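# Put four cartons flat in the blue container

## Task

Get all four cartons into the blue container so that each rests flat on its floor with the same face on top as it had at the start. A carton that stays put only because the robot holds it does not count. When finished, release suction and pull the tool away.

## Robot and tools

Robot: one Kinova Gen3 arm with seven revolute joints (waist, shoulder, upper arm roll, elbow, forearm roll, wrist pitch, wrist roll) and a suction cup as its only tool. Joint ranges in rad: waist -6.283 to 6.283, shoulder -2.250 to 2.250, upper arm roll -6.283 to 6.283, elbow -2.580 to 2.580, forearm roll -6.283 to 6.283, wrist pitch -2.100 to 2.100, wrist roll -6.283 to 6.283. Load limits in N m: the first four joints 47.5 each, the last three 29.9 each. Hitting one of these through contact triggers a torque fault: the arm freezes for 10 s and the rest of that call is dropped.

Frames: the scene frame sits on the table top directly beneath the base, +z upward, +y to the left when facing along +x. The base may be slightly tilted. The cup point is the centre of the cup rim when unloaded; the cup points along the cup point's own +z. About 4 cm back from the rim the tool widens to roughly 9 cm sideways (body plus wrist camera), so keep that clear of walls.

execute_actions(actions): actions is a list of actions, run in order. Each action is a table of up to 15 rows; each row lasts one control step (1/30 s), and if fewer than 15 rows are given the last one is repeated to fill the 15 steps. A row is one list of 7 numbers, each in [-1, 1]: dx, dy, dz, rx, ry, rz, suction. The first six are an offset of the cup point, expressed in the cup point's own axes, measured from where the cup point was when that action began (for the first action of a call, the pose in the latest result). Every row refers to that same starting pose, not to the row before. Scale: 1.0 equals 0.6 m for dx, dy, dz and 180 degrees for rx, ry, rz, which form a single rotation vector. Suction: a value above 0.01 switches it on, 0.01 or less switches it off, and it stays as last set. An empty list just returns state and images. Per step the commanded pose is clipped to 70 mm and 16 degrees from the measured pose, and after an action the arm only continues to the last clipped pose, so large offsets need follow-up actions.

move(target, speed, blocking): target is one 7-number row as above: an offset in the cup point's axes from the pose shown in the most recent result that has one, plus suction (applied at the start). The cup point follows a straight path for 0.5 to 10 s, turning the shorter way; paths needing longer are cut off early. speed is in m/s, 0.002 to 0.5, default 0.25; rotation is capped at twice that in rad/s. The path ignores obstacles, the real motion lags and may overshoot speed, especially near a straight elbow. Faster moves and targets set deeper past a contact push harder. With blocking=false the result comes after 0.5 s while the arm keeps going; then use wait or stop before issuing another move or execute_actions. The move: line reports the ending (done, off_target, moving, held, fault), the limits that acted (paced = pose was clipped; held = a check blocked some steps, after which the arm may surge) and distance from target.

wait(seconds): 0 to 10; lets time pass with the last command held, returning early if a running move finishes. stop(): brakes a running move; it needs stopping distance. zoom_image(camera, region): camera is cam_high, cam_low or cam_wrist; region is [x0, y0, x1, y1] in that camera's pixels, origin top-left, at most 504 by 504. Image sizes: cam_high and cam_low 672x504, cam_wrist 504x504 (fisheye). read_manual(section): only "licences"; no motion. finished_scene(scene): ends the current scene, given its number; irreversible, and the result says whether the goal was met.

Results: the state line gives end_effector_position (metres) and end_effector_quat_wxyz in the scene frame; the printed position can be slightly off, more at long reach. Hand target is the pose the controller currently drives toward. A pose unreachable line means the clearance check altered or blocked the command (any mount under the base counts as arm). Joint positions and joint torques are listed base to tip; torques carry an offset, scale and noise and change at rest only with contact or load. suction_measured near 0 means no seal; 0.83 or more means airtight; part_present switches to 1 at 0.50 and back to 0 below 0.45. MOTOR HOT appears from 60 °C; at 75 °C an OVER-TEMPERATURE FAULT lets the arm sag, so avoid holding loads for long.

Gripping: with suction on, press the 36 mm rim squarely onto a flat, smooth carton face, fully inside its edges and away from seams or holes. Under vacuum the cup shortens, so a held carton sits up to about 12 mm nearer the tool. Vacuum alone can lift a nearby resting object. To release, set the carton down on the container floor first, then switch suction off, then lift at least 15 mm. Keep the carton upright side up throughout. If the cup seals on the table, turn suction off to free it.

Avoid: dropping cartons, knocking anything off the table (that fails the job), slamming or pressing hard, and torque faults. Loose objects may occasionally be nudged by outside disturbances, so recheck placement before finishing. The robot keeps executing its last command while you compose replies.

Each tool is called by a JSON object that holds its "fn" and its "kwargs", one argument or row to a line.

## Session

{"fn": "execute_actions", "kwargs": {
  "actions": []
}}

Scene clock: 0.00 s.
end_effector_position=(+0.4473, -0.0051, +0.2421) suction_measured=0.01 part_present=0 end_effector_quat_wxyz=(+0.002, +0.009, +1.000, -0.004)
Joint positions: [-0.056  0.433  0.     1.659 -0.001  1.054  3.083]
Joint velocities: [-0.     0.     0.001 -0.     0.    -0.    -0.   ]
Joint torques (N m, as the joint torque sensors report them, + toward a larger angle): no reading
Hand target: +0.447, -0.005, +0.242; +0.002, +0.009, +1.000, -0.004

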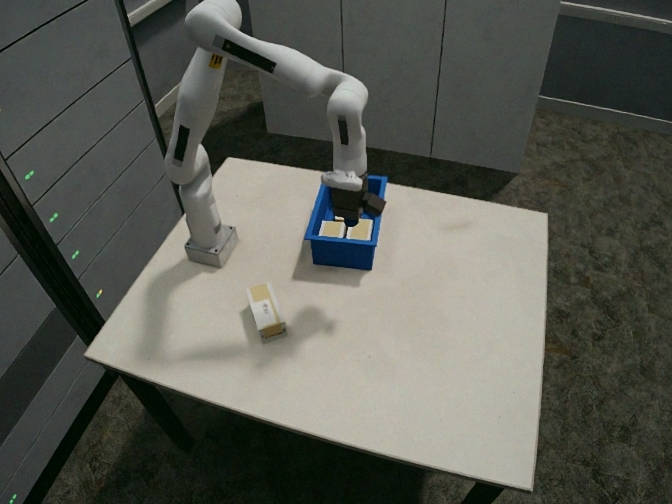

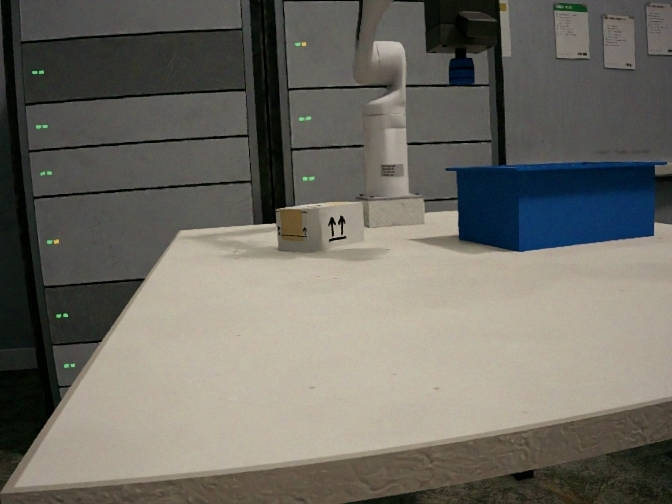

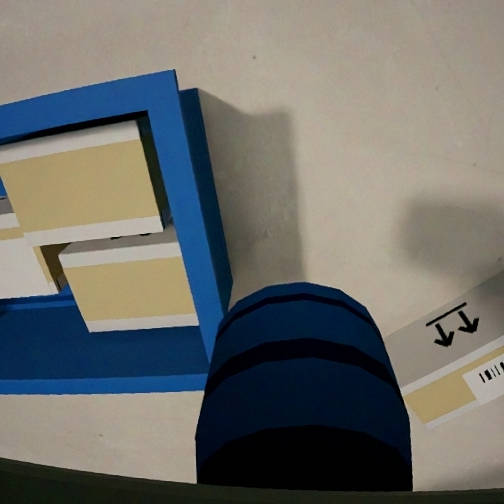

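{"fn": "zoom_image", "kwargs": {
  "camera": "cam_high",
  "region": [220, 150, 420, 350]
}}

{"fn": "move", "kwargs": {
  "target": [0,0.33,-0.12,0,0,0,0]
}}

Region (220, 150, 420, 350) of cam_high's 672x504 image, scaled by 2.520, with more detail than that image has.

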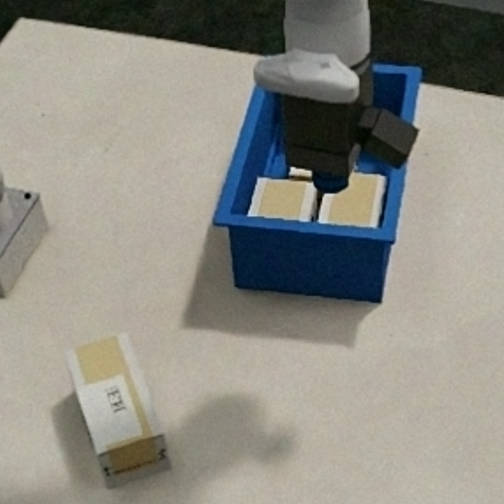

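Scene clock: 3.13 s.
end_effector_position=(+0.4501, +0.1928, +0.3126) suction_measured=0.01 part_present=0 end_effector_quat_wxyz=(+0.002, +0.009, +1.000, -0.004)
Joint positions: [-0.425  0.461 -0.063  1.365  0.028  1.32   2.649]
Joint velocities: [-0.005  0.005 -0.002 -0.005  0.002  0.004 -0.003]
Joint torques (N m, as the joint torque sensors report them, + toward a larger angle): [  0.82 -16.57   0.17  -9.13   0.12   0.08  -0.14]
Hand target: +0.450, +0.193, +0.312; +0.002, +0.009, +1.000, -0.004
Off the commanded pose: 0.001 m, 0 deg.
move: done

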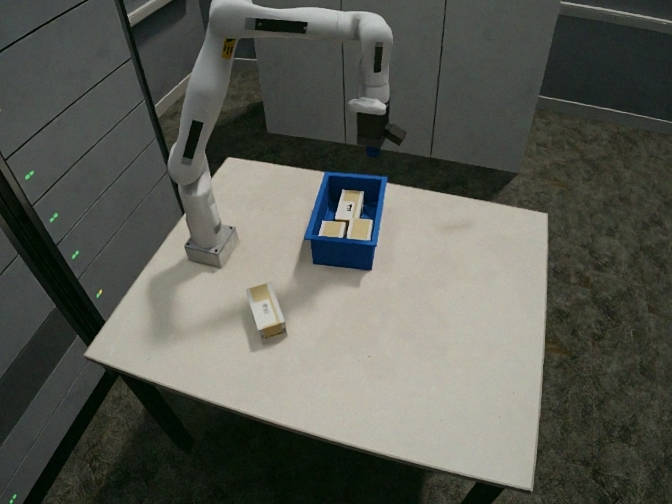

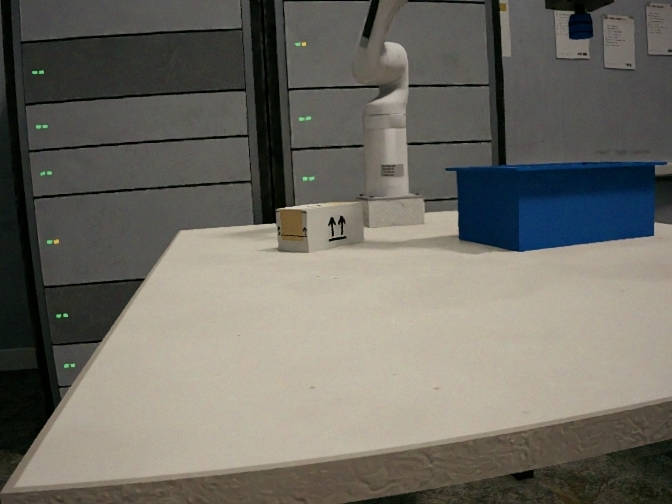

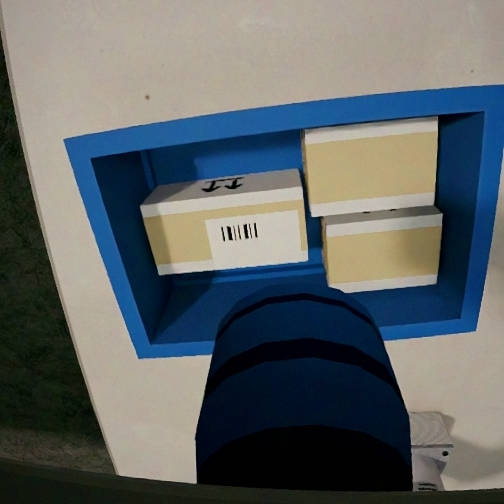

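{"fn": "move", "kwargs": {
  "target": [0.13,0.045,0.24,0,0,-0.035,0]
}}

Scene clock: 13.13 s.
end_effector_position=(+0.3734, +0.2193, +0.1681) suction_measured=0.01 part_present=0 end_effector_quat_wxyz=(+0.002, -0.045, +0.999, -0.005)
Joint positions: [-0.523  0.508 -0.11   1.813  0.072  0.828  2.579]
Joint velocities: [-0.003  0.002  0.     0.003  0.001 -0.004 -0.002]
Joint torques (N m, as the joint torque sensors report them, + toward a larger angle): [  0.01 -15.6   -0.21  -7.02   0.34  -0.14   0.05]
Hand target: +0.373, +0.219, +0.168; +0.002, -0.045, +0.999, -0.005
Off the commanded pose: 0.001 m, 0 deg.
move: done

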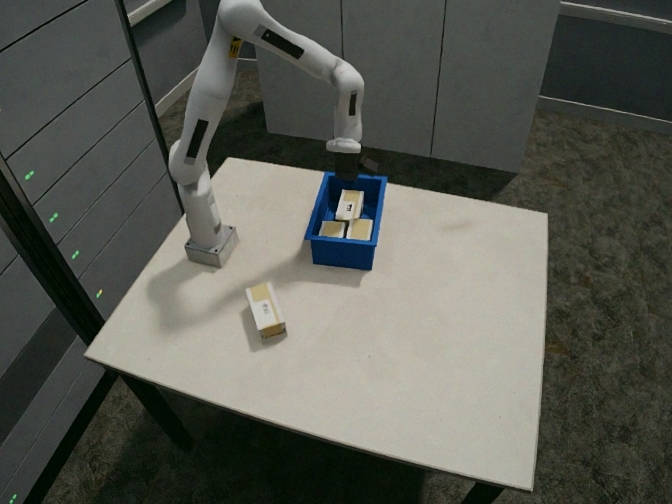

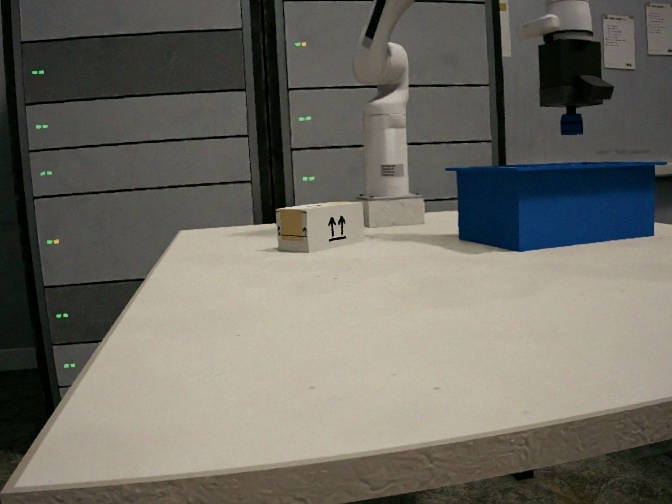

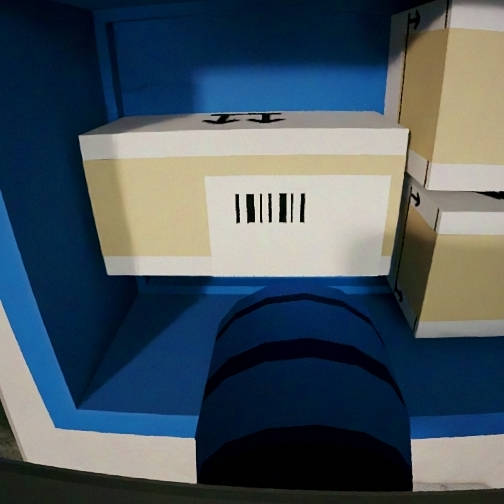

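{"fn": "move", "kwargs": {
  "target": [0,0,0.14,0,0,0,1],
  "speed": 0.15
}}

{"fn": "move", "kwargs": {
  "target": [0,0,0.033,0,0,0,1],
  "speed": 0.03
}}

Scene clock: 16.27 s.
end_effector_position=(+0.3741, +0.2185, +0.0844) suction_measured=0.01 part_present=0 end_effector_quat_wxyz=(+0.002, -0.045, +0.999, -0.005)
Joint positions: [-0.537  0.664 -0.093  1.888  0.101  0.597  2.554]
Joint velocities: [-0.001  0.006  0.     0.     0.    -0.002 -0.   ]
Joint torques (N m, as the joint torque sensors report them, + toward a larger angle): [  0.28 -16.4    0.12  -5.27   0.01  -0.28  -0.21]
Hand target: +0.374, +0.219, +0.084; +0.002, -0.045, +0.999, -0.005
Off the commanded pose: 0.000 m, 0 deg.
move: done

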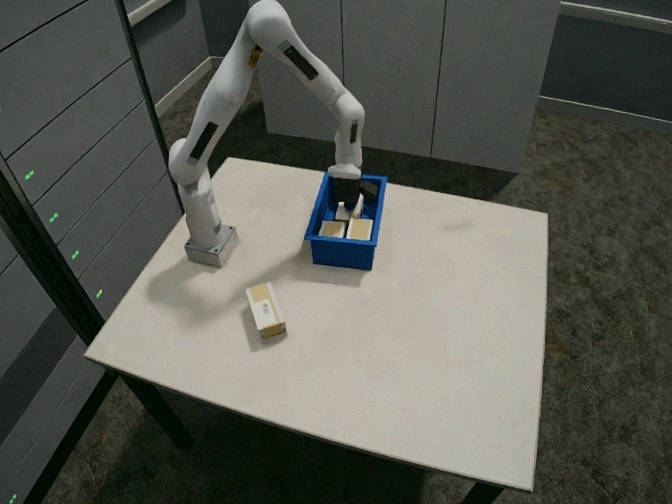

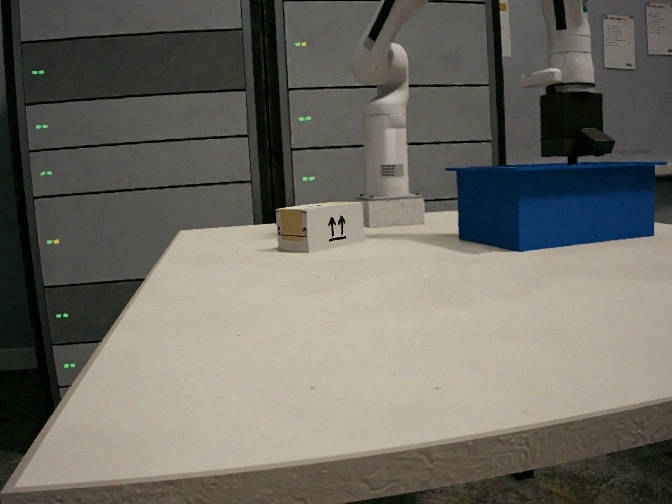

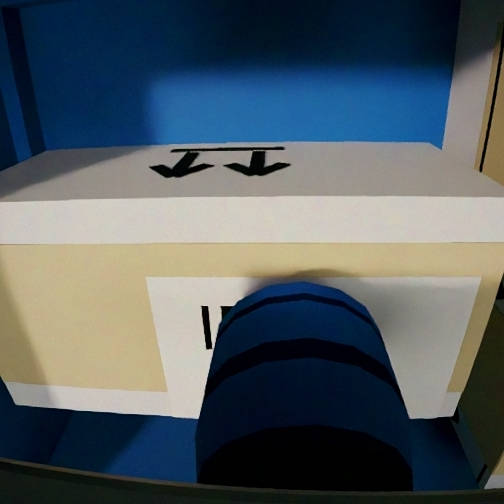

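Scene clock: 17.20 s.
end_effector_position=(+0.3743, +0.2184, +0.0648) suction_measured=0.88 part_present=1 end_effector_quat_wxyz=(+0.002, -0.045, +0.999, -0.005)
Joint positions: [-0.541  0.705 -0.087  1.897  0.108  0.546  2.548]
Joint velocities: [-0.001  0.003 -0.     0.001  0.001 -0.004 -0.001]
Joint torques (N m, as the joint torque sensors report them, + toward a larger angle): [  0.47 -17.97  -0.05  -4.99   0.25  -0.14  -0.19]
Hand target: +0.374, +0.218, +0.065; +0.002, -0.045, +0.999, -0.005
Off the commanded pose: 0.000 m, 0 deg.
move: done

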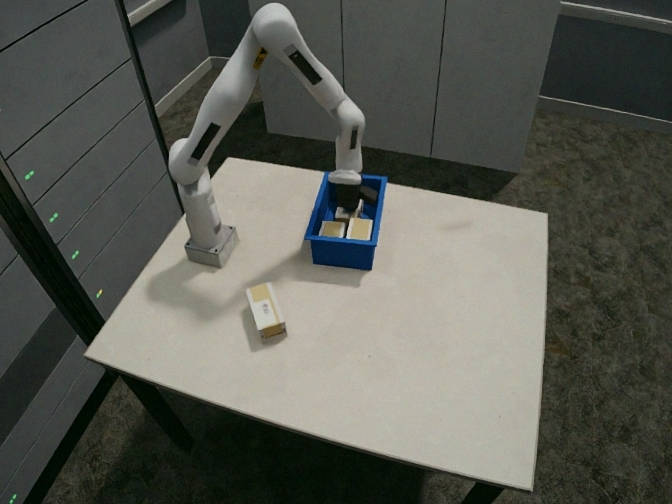

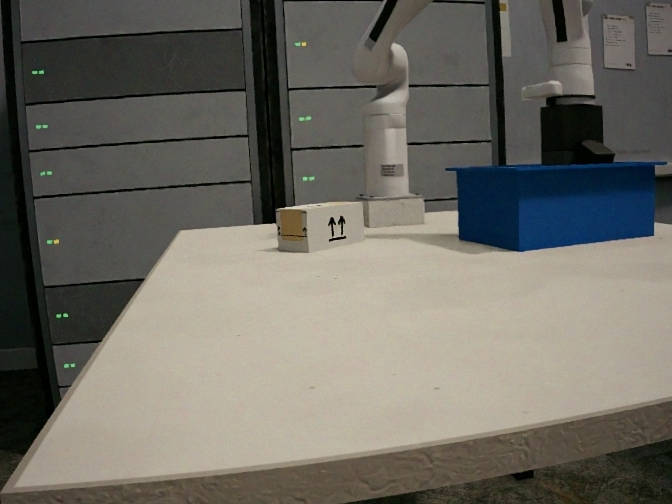

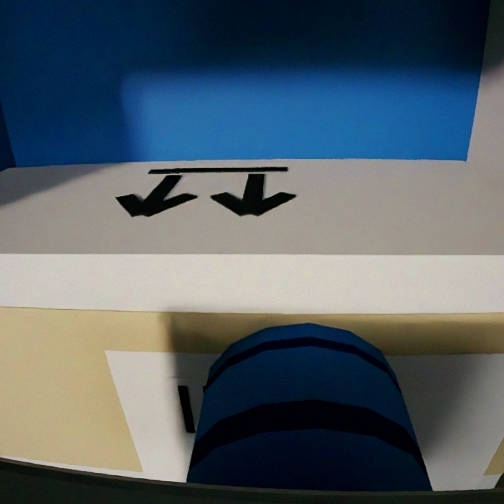

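{"fn": "move", "kwargs": {
  "target": [0.05,0,0,0,0,0,1],
  "speed": 0.04
}}

{"fn": "move", "kwargs": {
  "target": [0,0,0.013,0,0,0,1],
  "speed": 0.02
}}

Scene clock: 19.00 s.
end_effector_position=(+0.3445, +0.2152, +0.0645) suction_measured=0.90 part_present=1 end_effector_quat_wxyz=(+0.002, -0.045, +0.999, -0.005)
Joint positions: [-0.578  0.672 -0.081  1.99   0.107  0.487  2.511]
Joint velocities: [-0.003 -0.004  0.     0.005  0.002 -0.003 -0.003]
Joint torques (N m, as the joint torque sensors report them, + toward a larger angle): [  0.17 -17.01  -0.05  -4.45   0.29  -0.18   0.03]
Hand target: +0.344, +0.215, +0.065; +0.002, -0.045, +0.999, -0.005
Off the commanded pose: 0.001 m, 0 deg.
move: done

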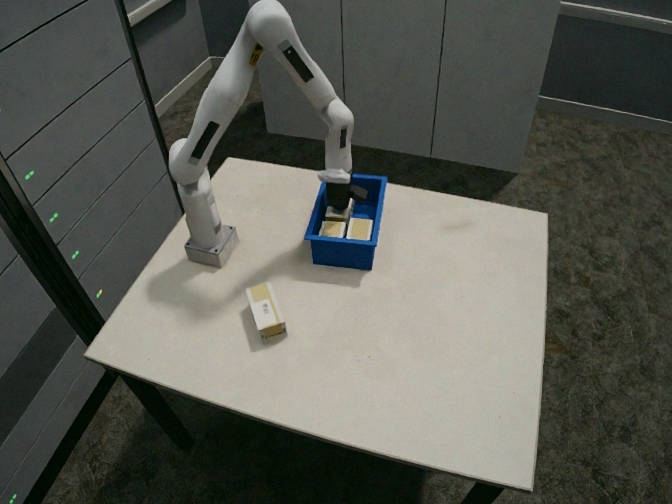

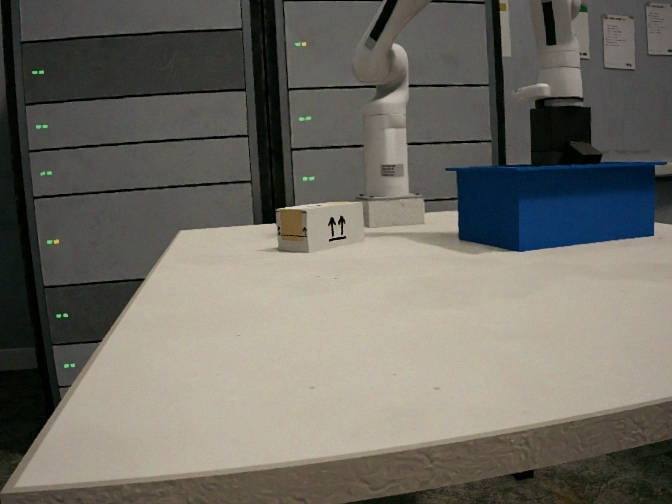

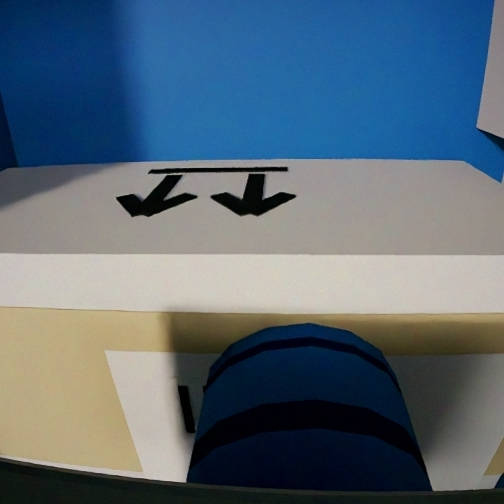

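Scene clock: 19.70 s.
end_effector_position=(+0.3450, +0.2145, +0.0582) suction_measured=0.90 part_present=1 end_effector_quat_wxyz=(+0.003, -0.044, +0.999, -0.005)
Joint positions: [-0.579  0.686 -0.077  1.993  0.11   0.468  2.509]
Joint velocities: [ 0.001 -0.     0.     0.002  0.001 -0.003 -0.001]
Joint torques (N m, as the joint torque sensors report them, + toward a larger angle): [ -0.2  -14.3   -0.23  -4.86   0.16  -1.18  -0.22]
Hand target: +0.345, +0.215, +0.057; +0.002, -0.045, +0.999, -0.005
Off the commanded pose: 0.002 m, 0 deg.
move: done

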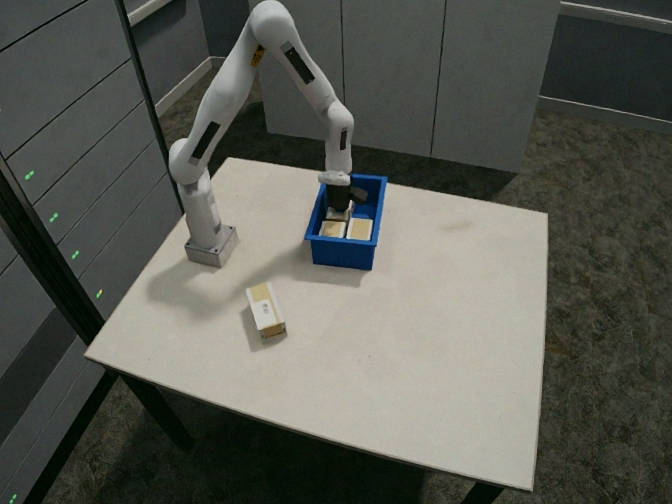

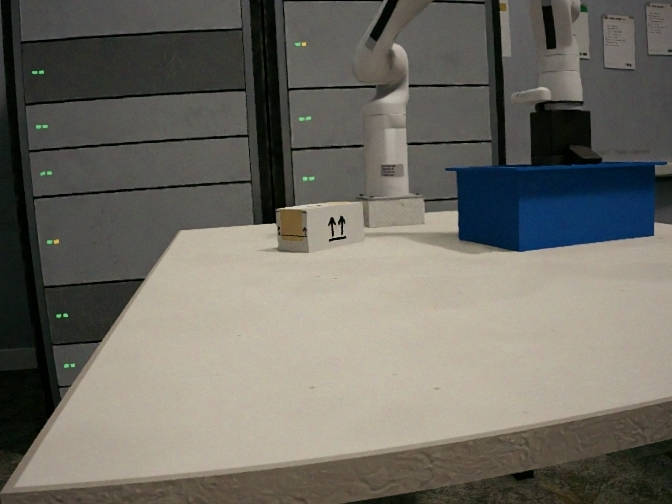

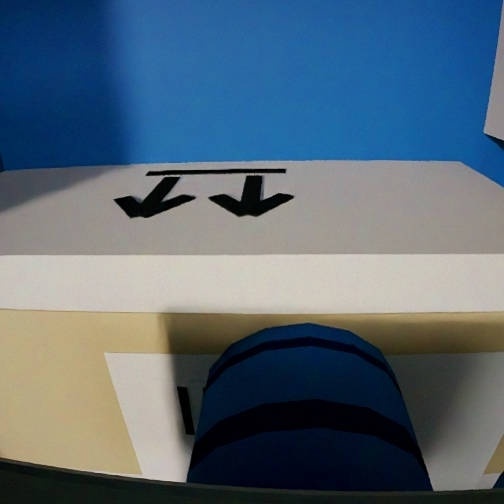

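{"fn": "execute_actions", "kwargs": {
  "actions": [
    [[0,0,0,0,0,0,0]]
  ]
}}

{"fn": "move", "kwargs": {
  "target": [-0.05,0,-0.25,0,0,0,0]
}}

Scene clock: 20.83 s.
end_effector_position=(+0.3463, +0.2151, +0.0608) suction_measured=0.01 part_present=0 end_effector_quat_wxyz=(+0.005, -0.044, +0.999, -0.004)
Joint positions: [-0.579  0.68  -0.077  1.993  0.11   0.47   2.509]
Joint velocities: [-0.001 -0.     0.001 -0.     0.     0.    -0.   ]
Joint torques (N m, as the joint torque sensors report them, + toward a larger angle): [  0.38 -11.54   0.19  -4.07   0.17  -0.98  -0.19]
Hand target: +0.345, +0.215, +0.058; +0.003, -0.044, +0.999, -0.005
Off the commanded pose: 0.003 m, 0 deg.

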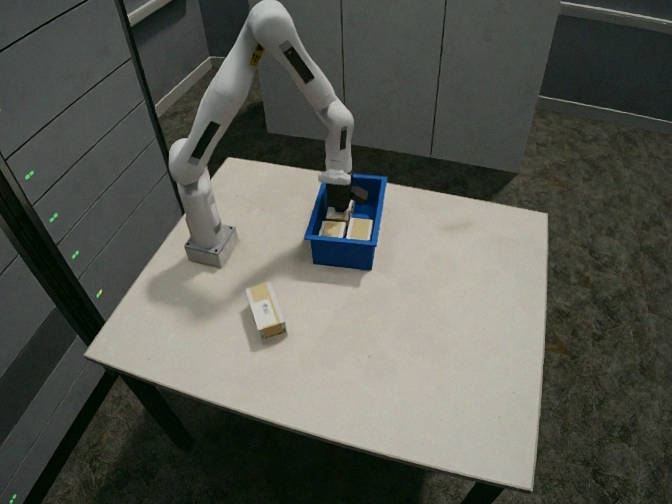

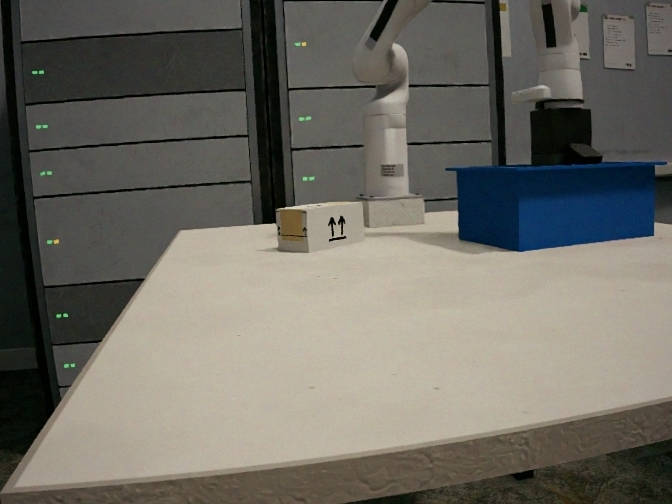

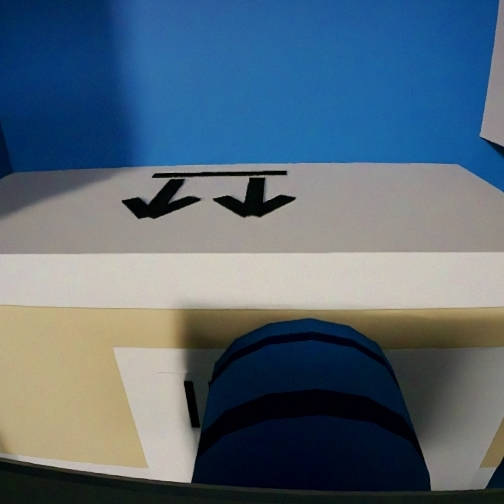

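Scene clock: 22.00 s.
end_effector_position=(+0.3742, +0.2191, +0.2108) suction_measured=0.01 part_present=0 end_effector_quat_wxyz=(+0.005, -0.044, +0.999, -0.004)
Joint positions: [-0.525  0.439 -0.104  1.759  0.055  0.944  2.594]
Joint velocities: [ 0.001 -0.002  0.001 -0.003 -0.001  0.003  0.001]
Joint torques (N m, as the joint torque sensors report them, + toward a larger angle): [  0.29 -15.28  -0.26  -7.17   0.01   0.    -0.09]
Hand target: +0.374, +0.219, +0.211; +0.005, -0.044, +0.999, -0.004
Off the commanded pose: 0.000 m, 0 deg.
move: done

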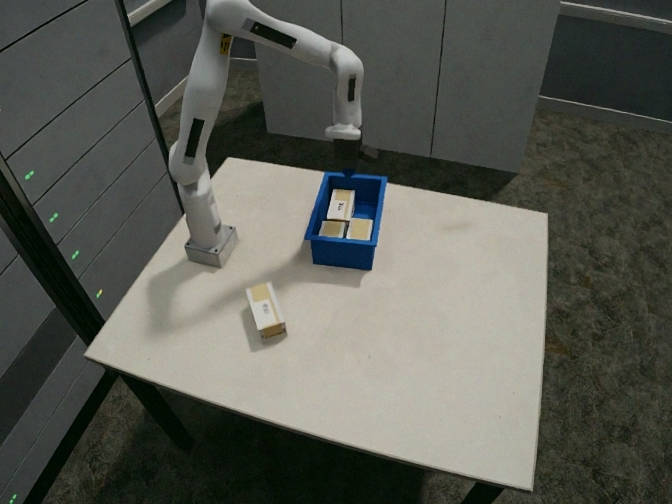

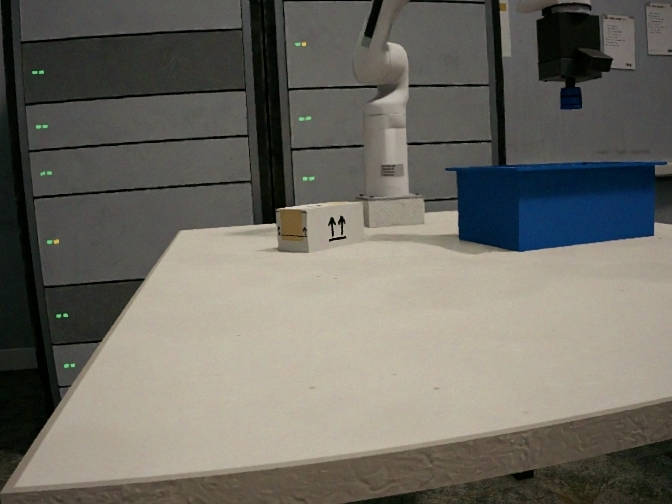

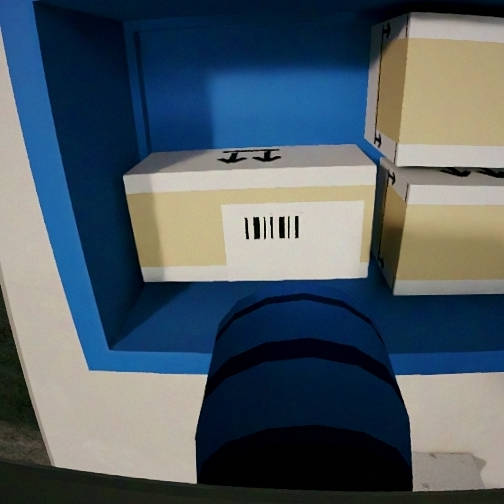

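{"fn": "move", "kwargs": {
  "target": [0.042,0,0.21,0,0,0,1],
  "speed": 0.2
}}

{"fn": "move", "kwargs": {
  "target": [0,0,0.033,0,0,0,1],
  "speed": 0.03
}}

{"fn": "move", "kwargs": {
  "target": [0.015,0,0,0,0,0,1],
  "speed": 0.02
}}

Scene clock: 25.03 s.
end_effector_position=(+0.3508, +0.2158, +0.0849) suction_measured=0.01 part_present=0 end_effector_quat_wxyz=(+0.005, -0.044, +0.999, -0.004)
Joint positions: [-0.567  0.631 -0.086  1.967  0.1    0.545  2.524]
Joint velocities: [-0.002  0.004  0.001  0.001  0.001 -0.002 -0.001]
Joint torques (N m, as the joint torque sensors report them, + toward a larger angle): [  0.38 -15.46   0.23  -4.79   0.02   0.06  -0.19]
Hand target: +0.351, +0.216, +0.085; +0.005, -0.044, +0.999, -0.004
Off the commanded pose: 0.001 m, 0 deg.
move: done

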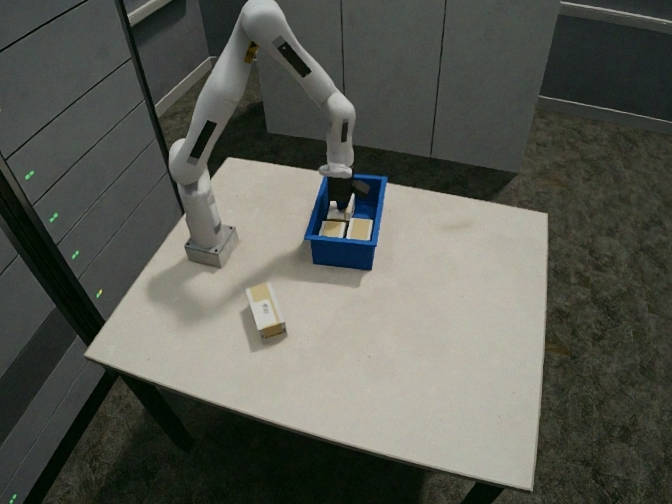

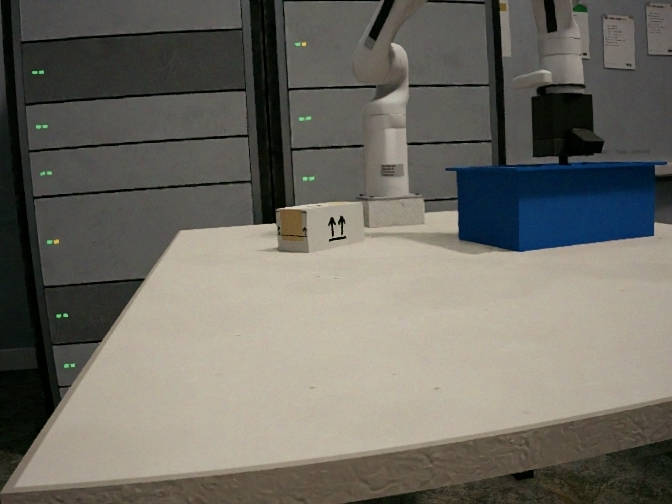

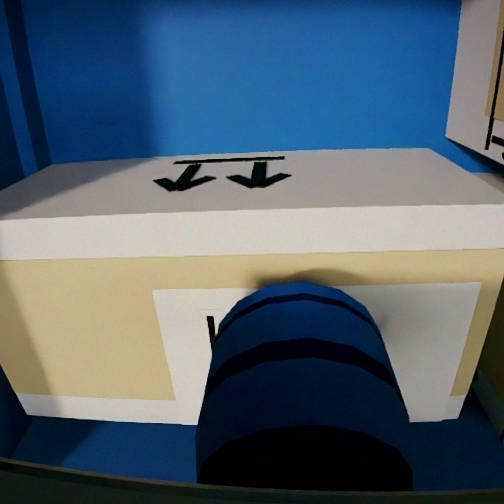

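Scene clock: 25.97 s.
end_effector_position=(+0.3511, +0.2156, +0.0654) suction_measured=0.88 part_present=1 end_effector_quat_wxyz=(+0.005, -0.044, +0.999, -0.004)
Joint positions: [-0.572  0.675 -0.079  1.977  0.107  0.491  2.517]
Joint velocities: [-0.001  0.005  0.001  0.     0.    -0.004 -0.001]
Joint torques (N m, as the joint torque sensors report them, + toward a larger angle): [  0.3  -17.     0.15  -4.87   0.16   0.1   -0.05]
Hand target: +0.351, +0.216, +0.065; +0.005, -0.044, +0.999, -0.004
Off the commanded pose: 0.000 m, 0 deg.
move: done

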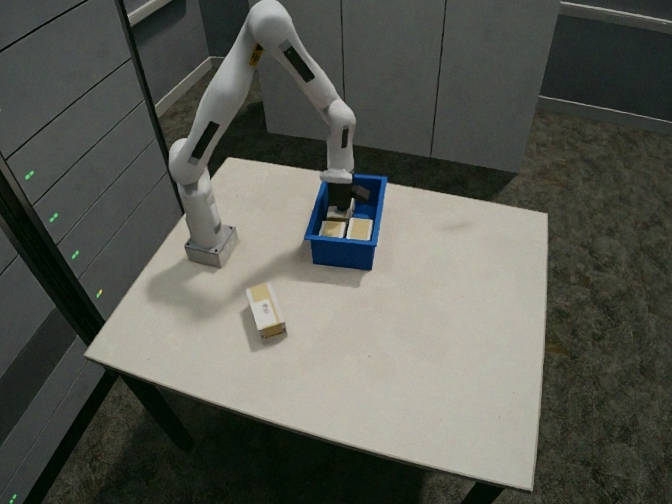

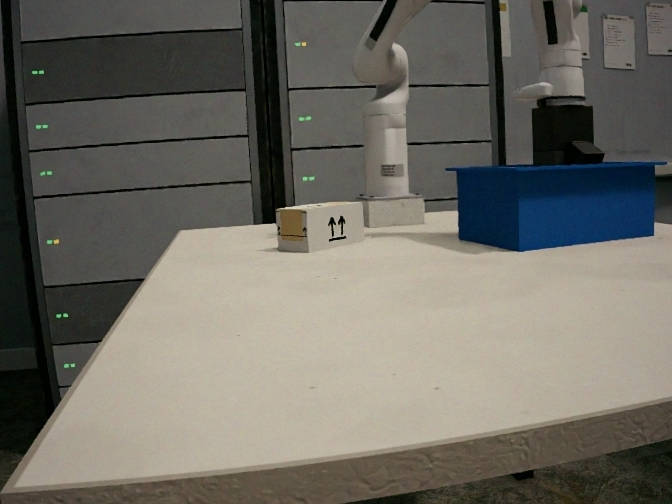

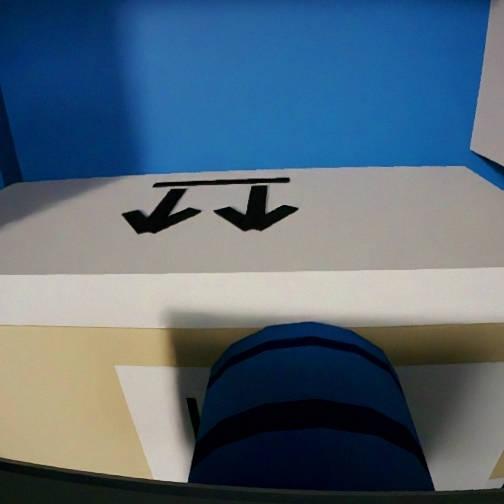

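Scene clock: 26.67 s.
end_effector_position=(+0.3423, +0.2147, +0.0652) suction_measured=0.90 part_present=1 end_effector_quat_wxyz=(+0.005, -0.044, +0.999, -0.004)
Joint positions: [-0.584  0.665 -0.077  2.004  0.107  0.474  2.506]
Joint velocities: [-0.004 -0.004  0.001  0.004  0.001 -0.003 -0.002]
Joint torques (N m, as the joint torque sensors report them, + toward a larger angle): [  0.21 -16.58   0.07  -4.87   0.19  -0.07  -0.09]
Hand target: +0.342, +0.215, +0.065; +0.005, -0.044, +0.999, -0.004
Off the commanded pose: 0.000 m, 0 deg.
move: done

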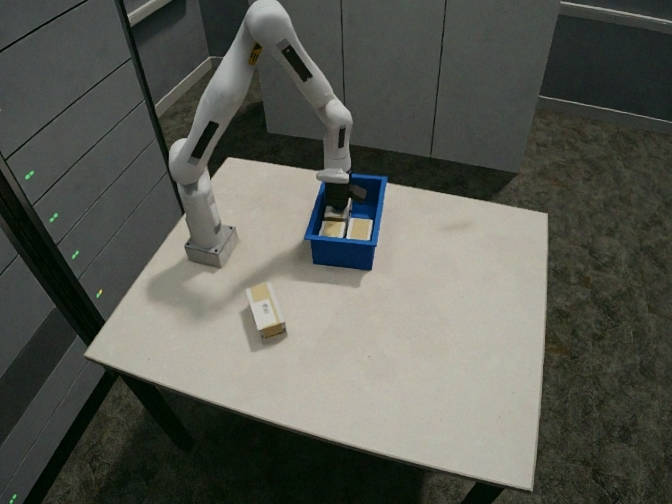

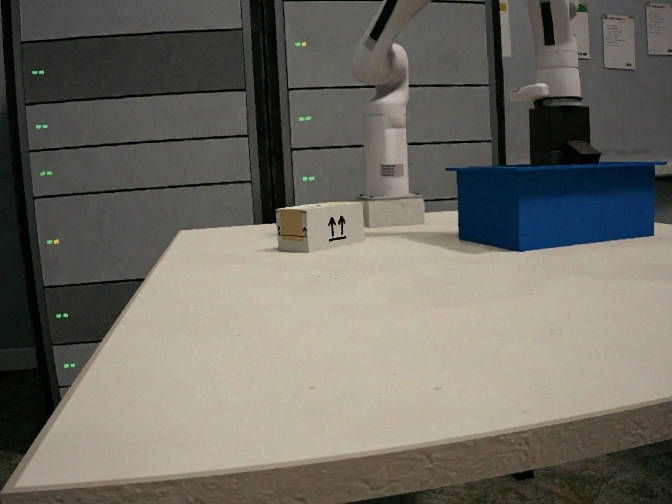

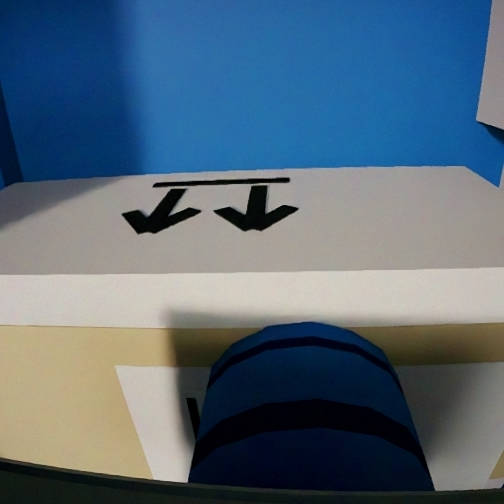

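{"fn": "move", "kwargs": {
  "target": [0,0,0.011,0,0,0,1],
  "speed": 0.02
}}

{"fn": "execute_actions", "kwargs": {
  "actions": [
    [[0,0,-0.005,0,0,0,0]]
  ]
}}

{"fn": "move", "kwargs": {
  "target": [-0.055,0,-0.25,0,0,0,0]
}}

Scene clock: 27.97 s.
end_effector_position=(+0.3426, +0.2147, +0.0590) suction_measured=0.90 part_present=1 end_effector_quat_wxyz=(+0.005, -0.044, +0.999, -0.004)
Joint positions: [-0.586  0.68  -0.074  2.006  0.109  0.456  2.504]
Joint velocities: [-0.     0.002  0.     0.     0.001 -0.002 -0.   ]
Joint torques (N m, as the joint torque sensors report them, + toward a larger angle): [  0.35 -16.16   0.04  -4.21   0.05  -0.08  -0.32]
Hand target: +0.342, +0.215, +0.059; +0.005, -0.044, +0.999, -0.004
Off the commanded pose: 0.000 m, 0 deg.
move: done

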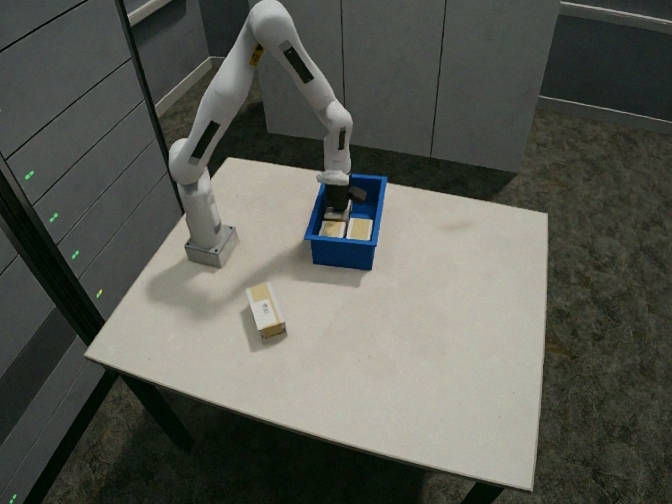

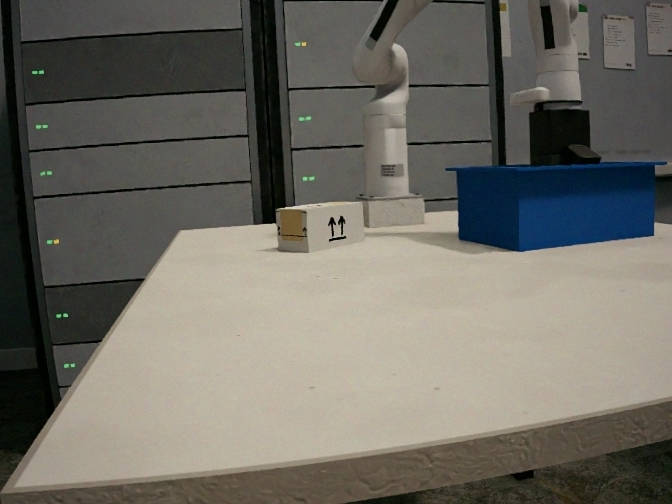

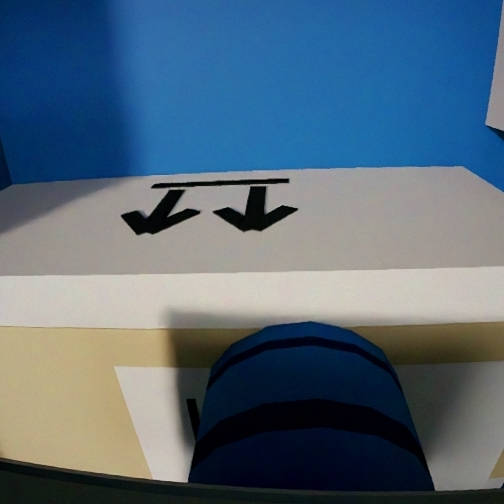

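Scene clock: 28.47 s.
end_effector_position=(+0.3439, +0.2152, +0.0639) suction_measured=0.01 part_present=0 end_effector_quat_wxyz=(+0.007, -0.044, +0.999, -0.003)
Joint positions: [-0.584  0.668 -0.075  2.004  0.108  0.465  2.505]
Joint velocities: [ 0.    -0.001 -0.002  0.001  0.     0.    -0.   ]
Joint torques (N m, as the joint torque sensors report them, + toward a larger angle): [  0.03 -12.78  -0.04  -3.75   0.09  -0.6   -0.06]
Hand target: +0.343, +0.215, +0.062; +0.005, -0.044, +0.999, -0.004
Off the commanded pose: 0.002 m, 0 deg.

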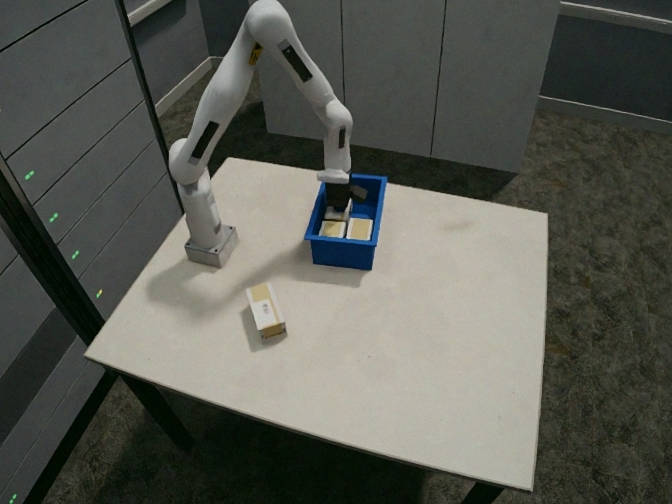

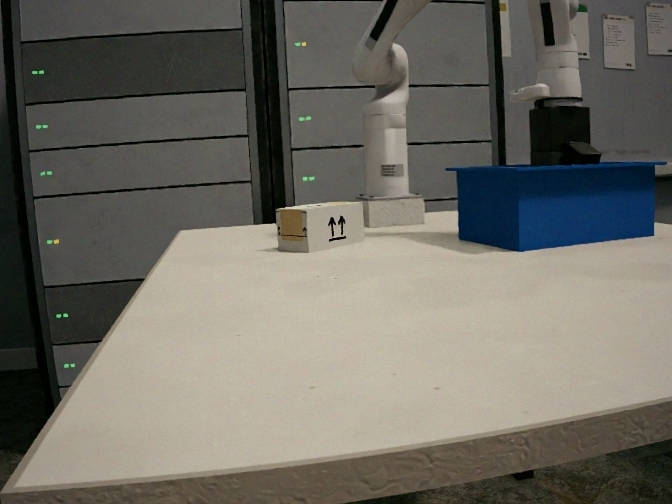

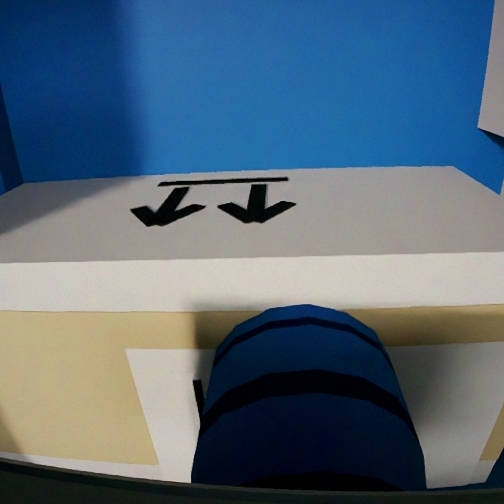

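Scene clock: 29.63 s.
end_effector_position=(+0.3741, +0.2190, +0.2141) suction_measured=0.01 part_present=0 end_effector_quat_wxyz=(+0.007, -0.044, +0.999, -0.003)
Joint positions: [-0.527  0.431 -0.101  1.76   0.054  0.946  2.595]
Joint velocities: [ 0.001 -0.001 -0.001 -0.003 -0.     0.003  0.001]
Joint torques (N m, as the joint torque sensors report them, + toward a larger angle): [  0.28 -14.83   0.01  -7.39   0.11   0.06  -0.06]
Hand target: +0.374, +0.219, +0.214; +0.007, -0.044, +0.999, -0.003
Off the commanded pose: 0.000 m, 0 deg.
move: done

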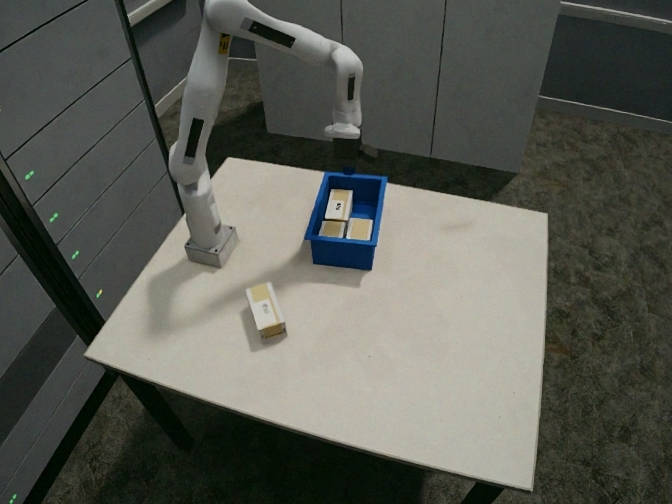

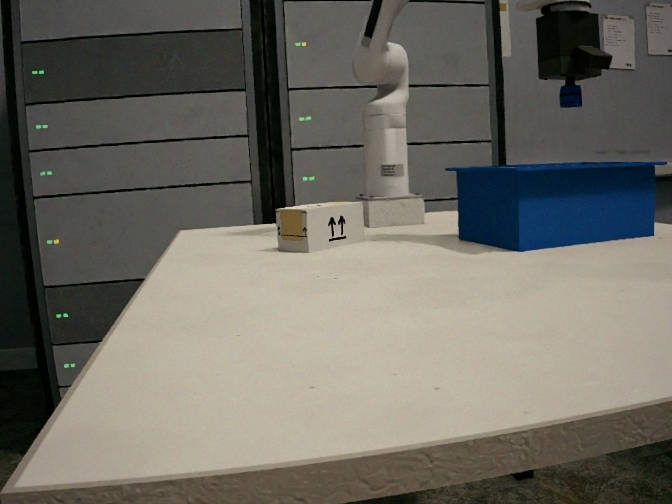

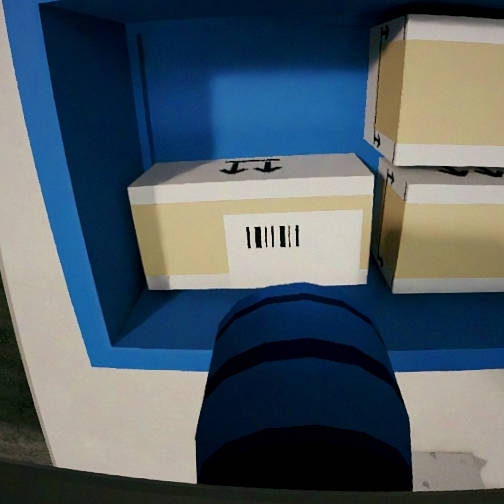

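{"fn": "move", "kwargs": {
  "target": [0.125,-0.34,0,0,0,-0.578,0],
  "speed": 0.5
}}

Scene clock: 34.67 s.
end_effector_position=(+0.3179, +0.0102, +0.2140) suction_measured=0.01 part_present=0 end_effector_quat_wxyz=(-0.003, +0.815, -0.580, +0.007)
Joint positions: [ 0.201  0.221 -0.375  2.104  0.104  0.827  4.826]
Joint velocities: [ 0.015  0.001  0.007 -0.001 -0.01   0.     0.018]
Joint torques (N m, as the joint torque sensors report them, + toward a larger angle): [ -0.04 -10.24  -0.62  -6.69   0.28  -0.16  -0.15]
Hand target: +0.318, +0.010, +0.214; -0.003, +0.814, -0.580, +0.007
Off the commanded pose: 0.001 m, 0 deg.
move: done

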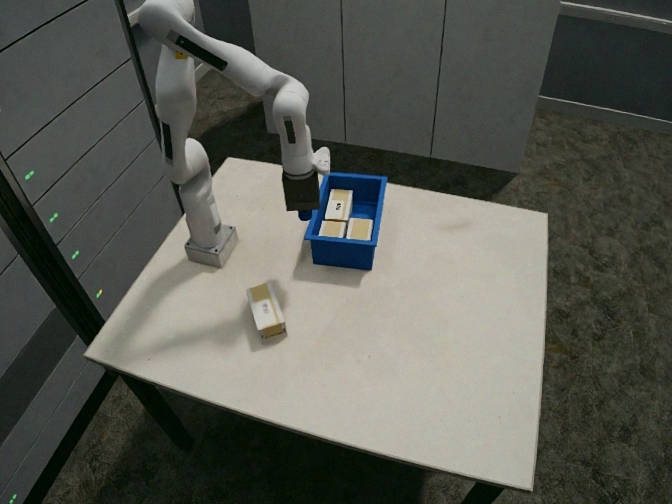

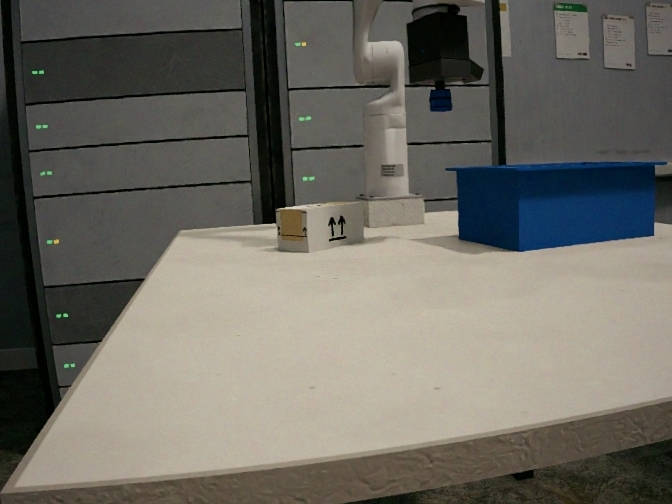

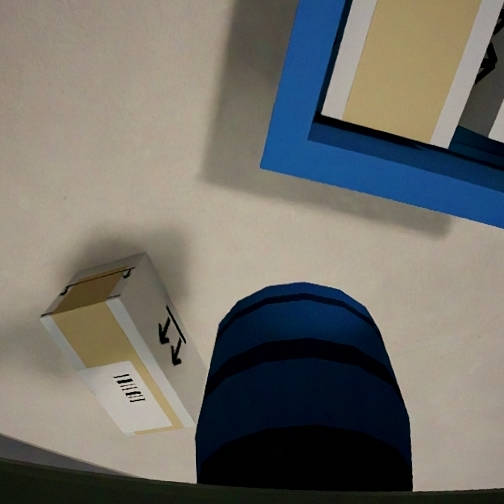

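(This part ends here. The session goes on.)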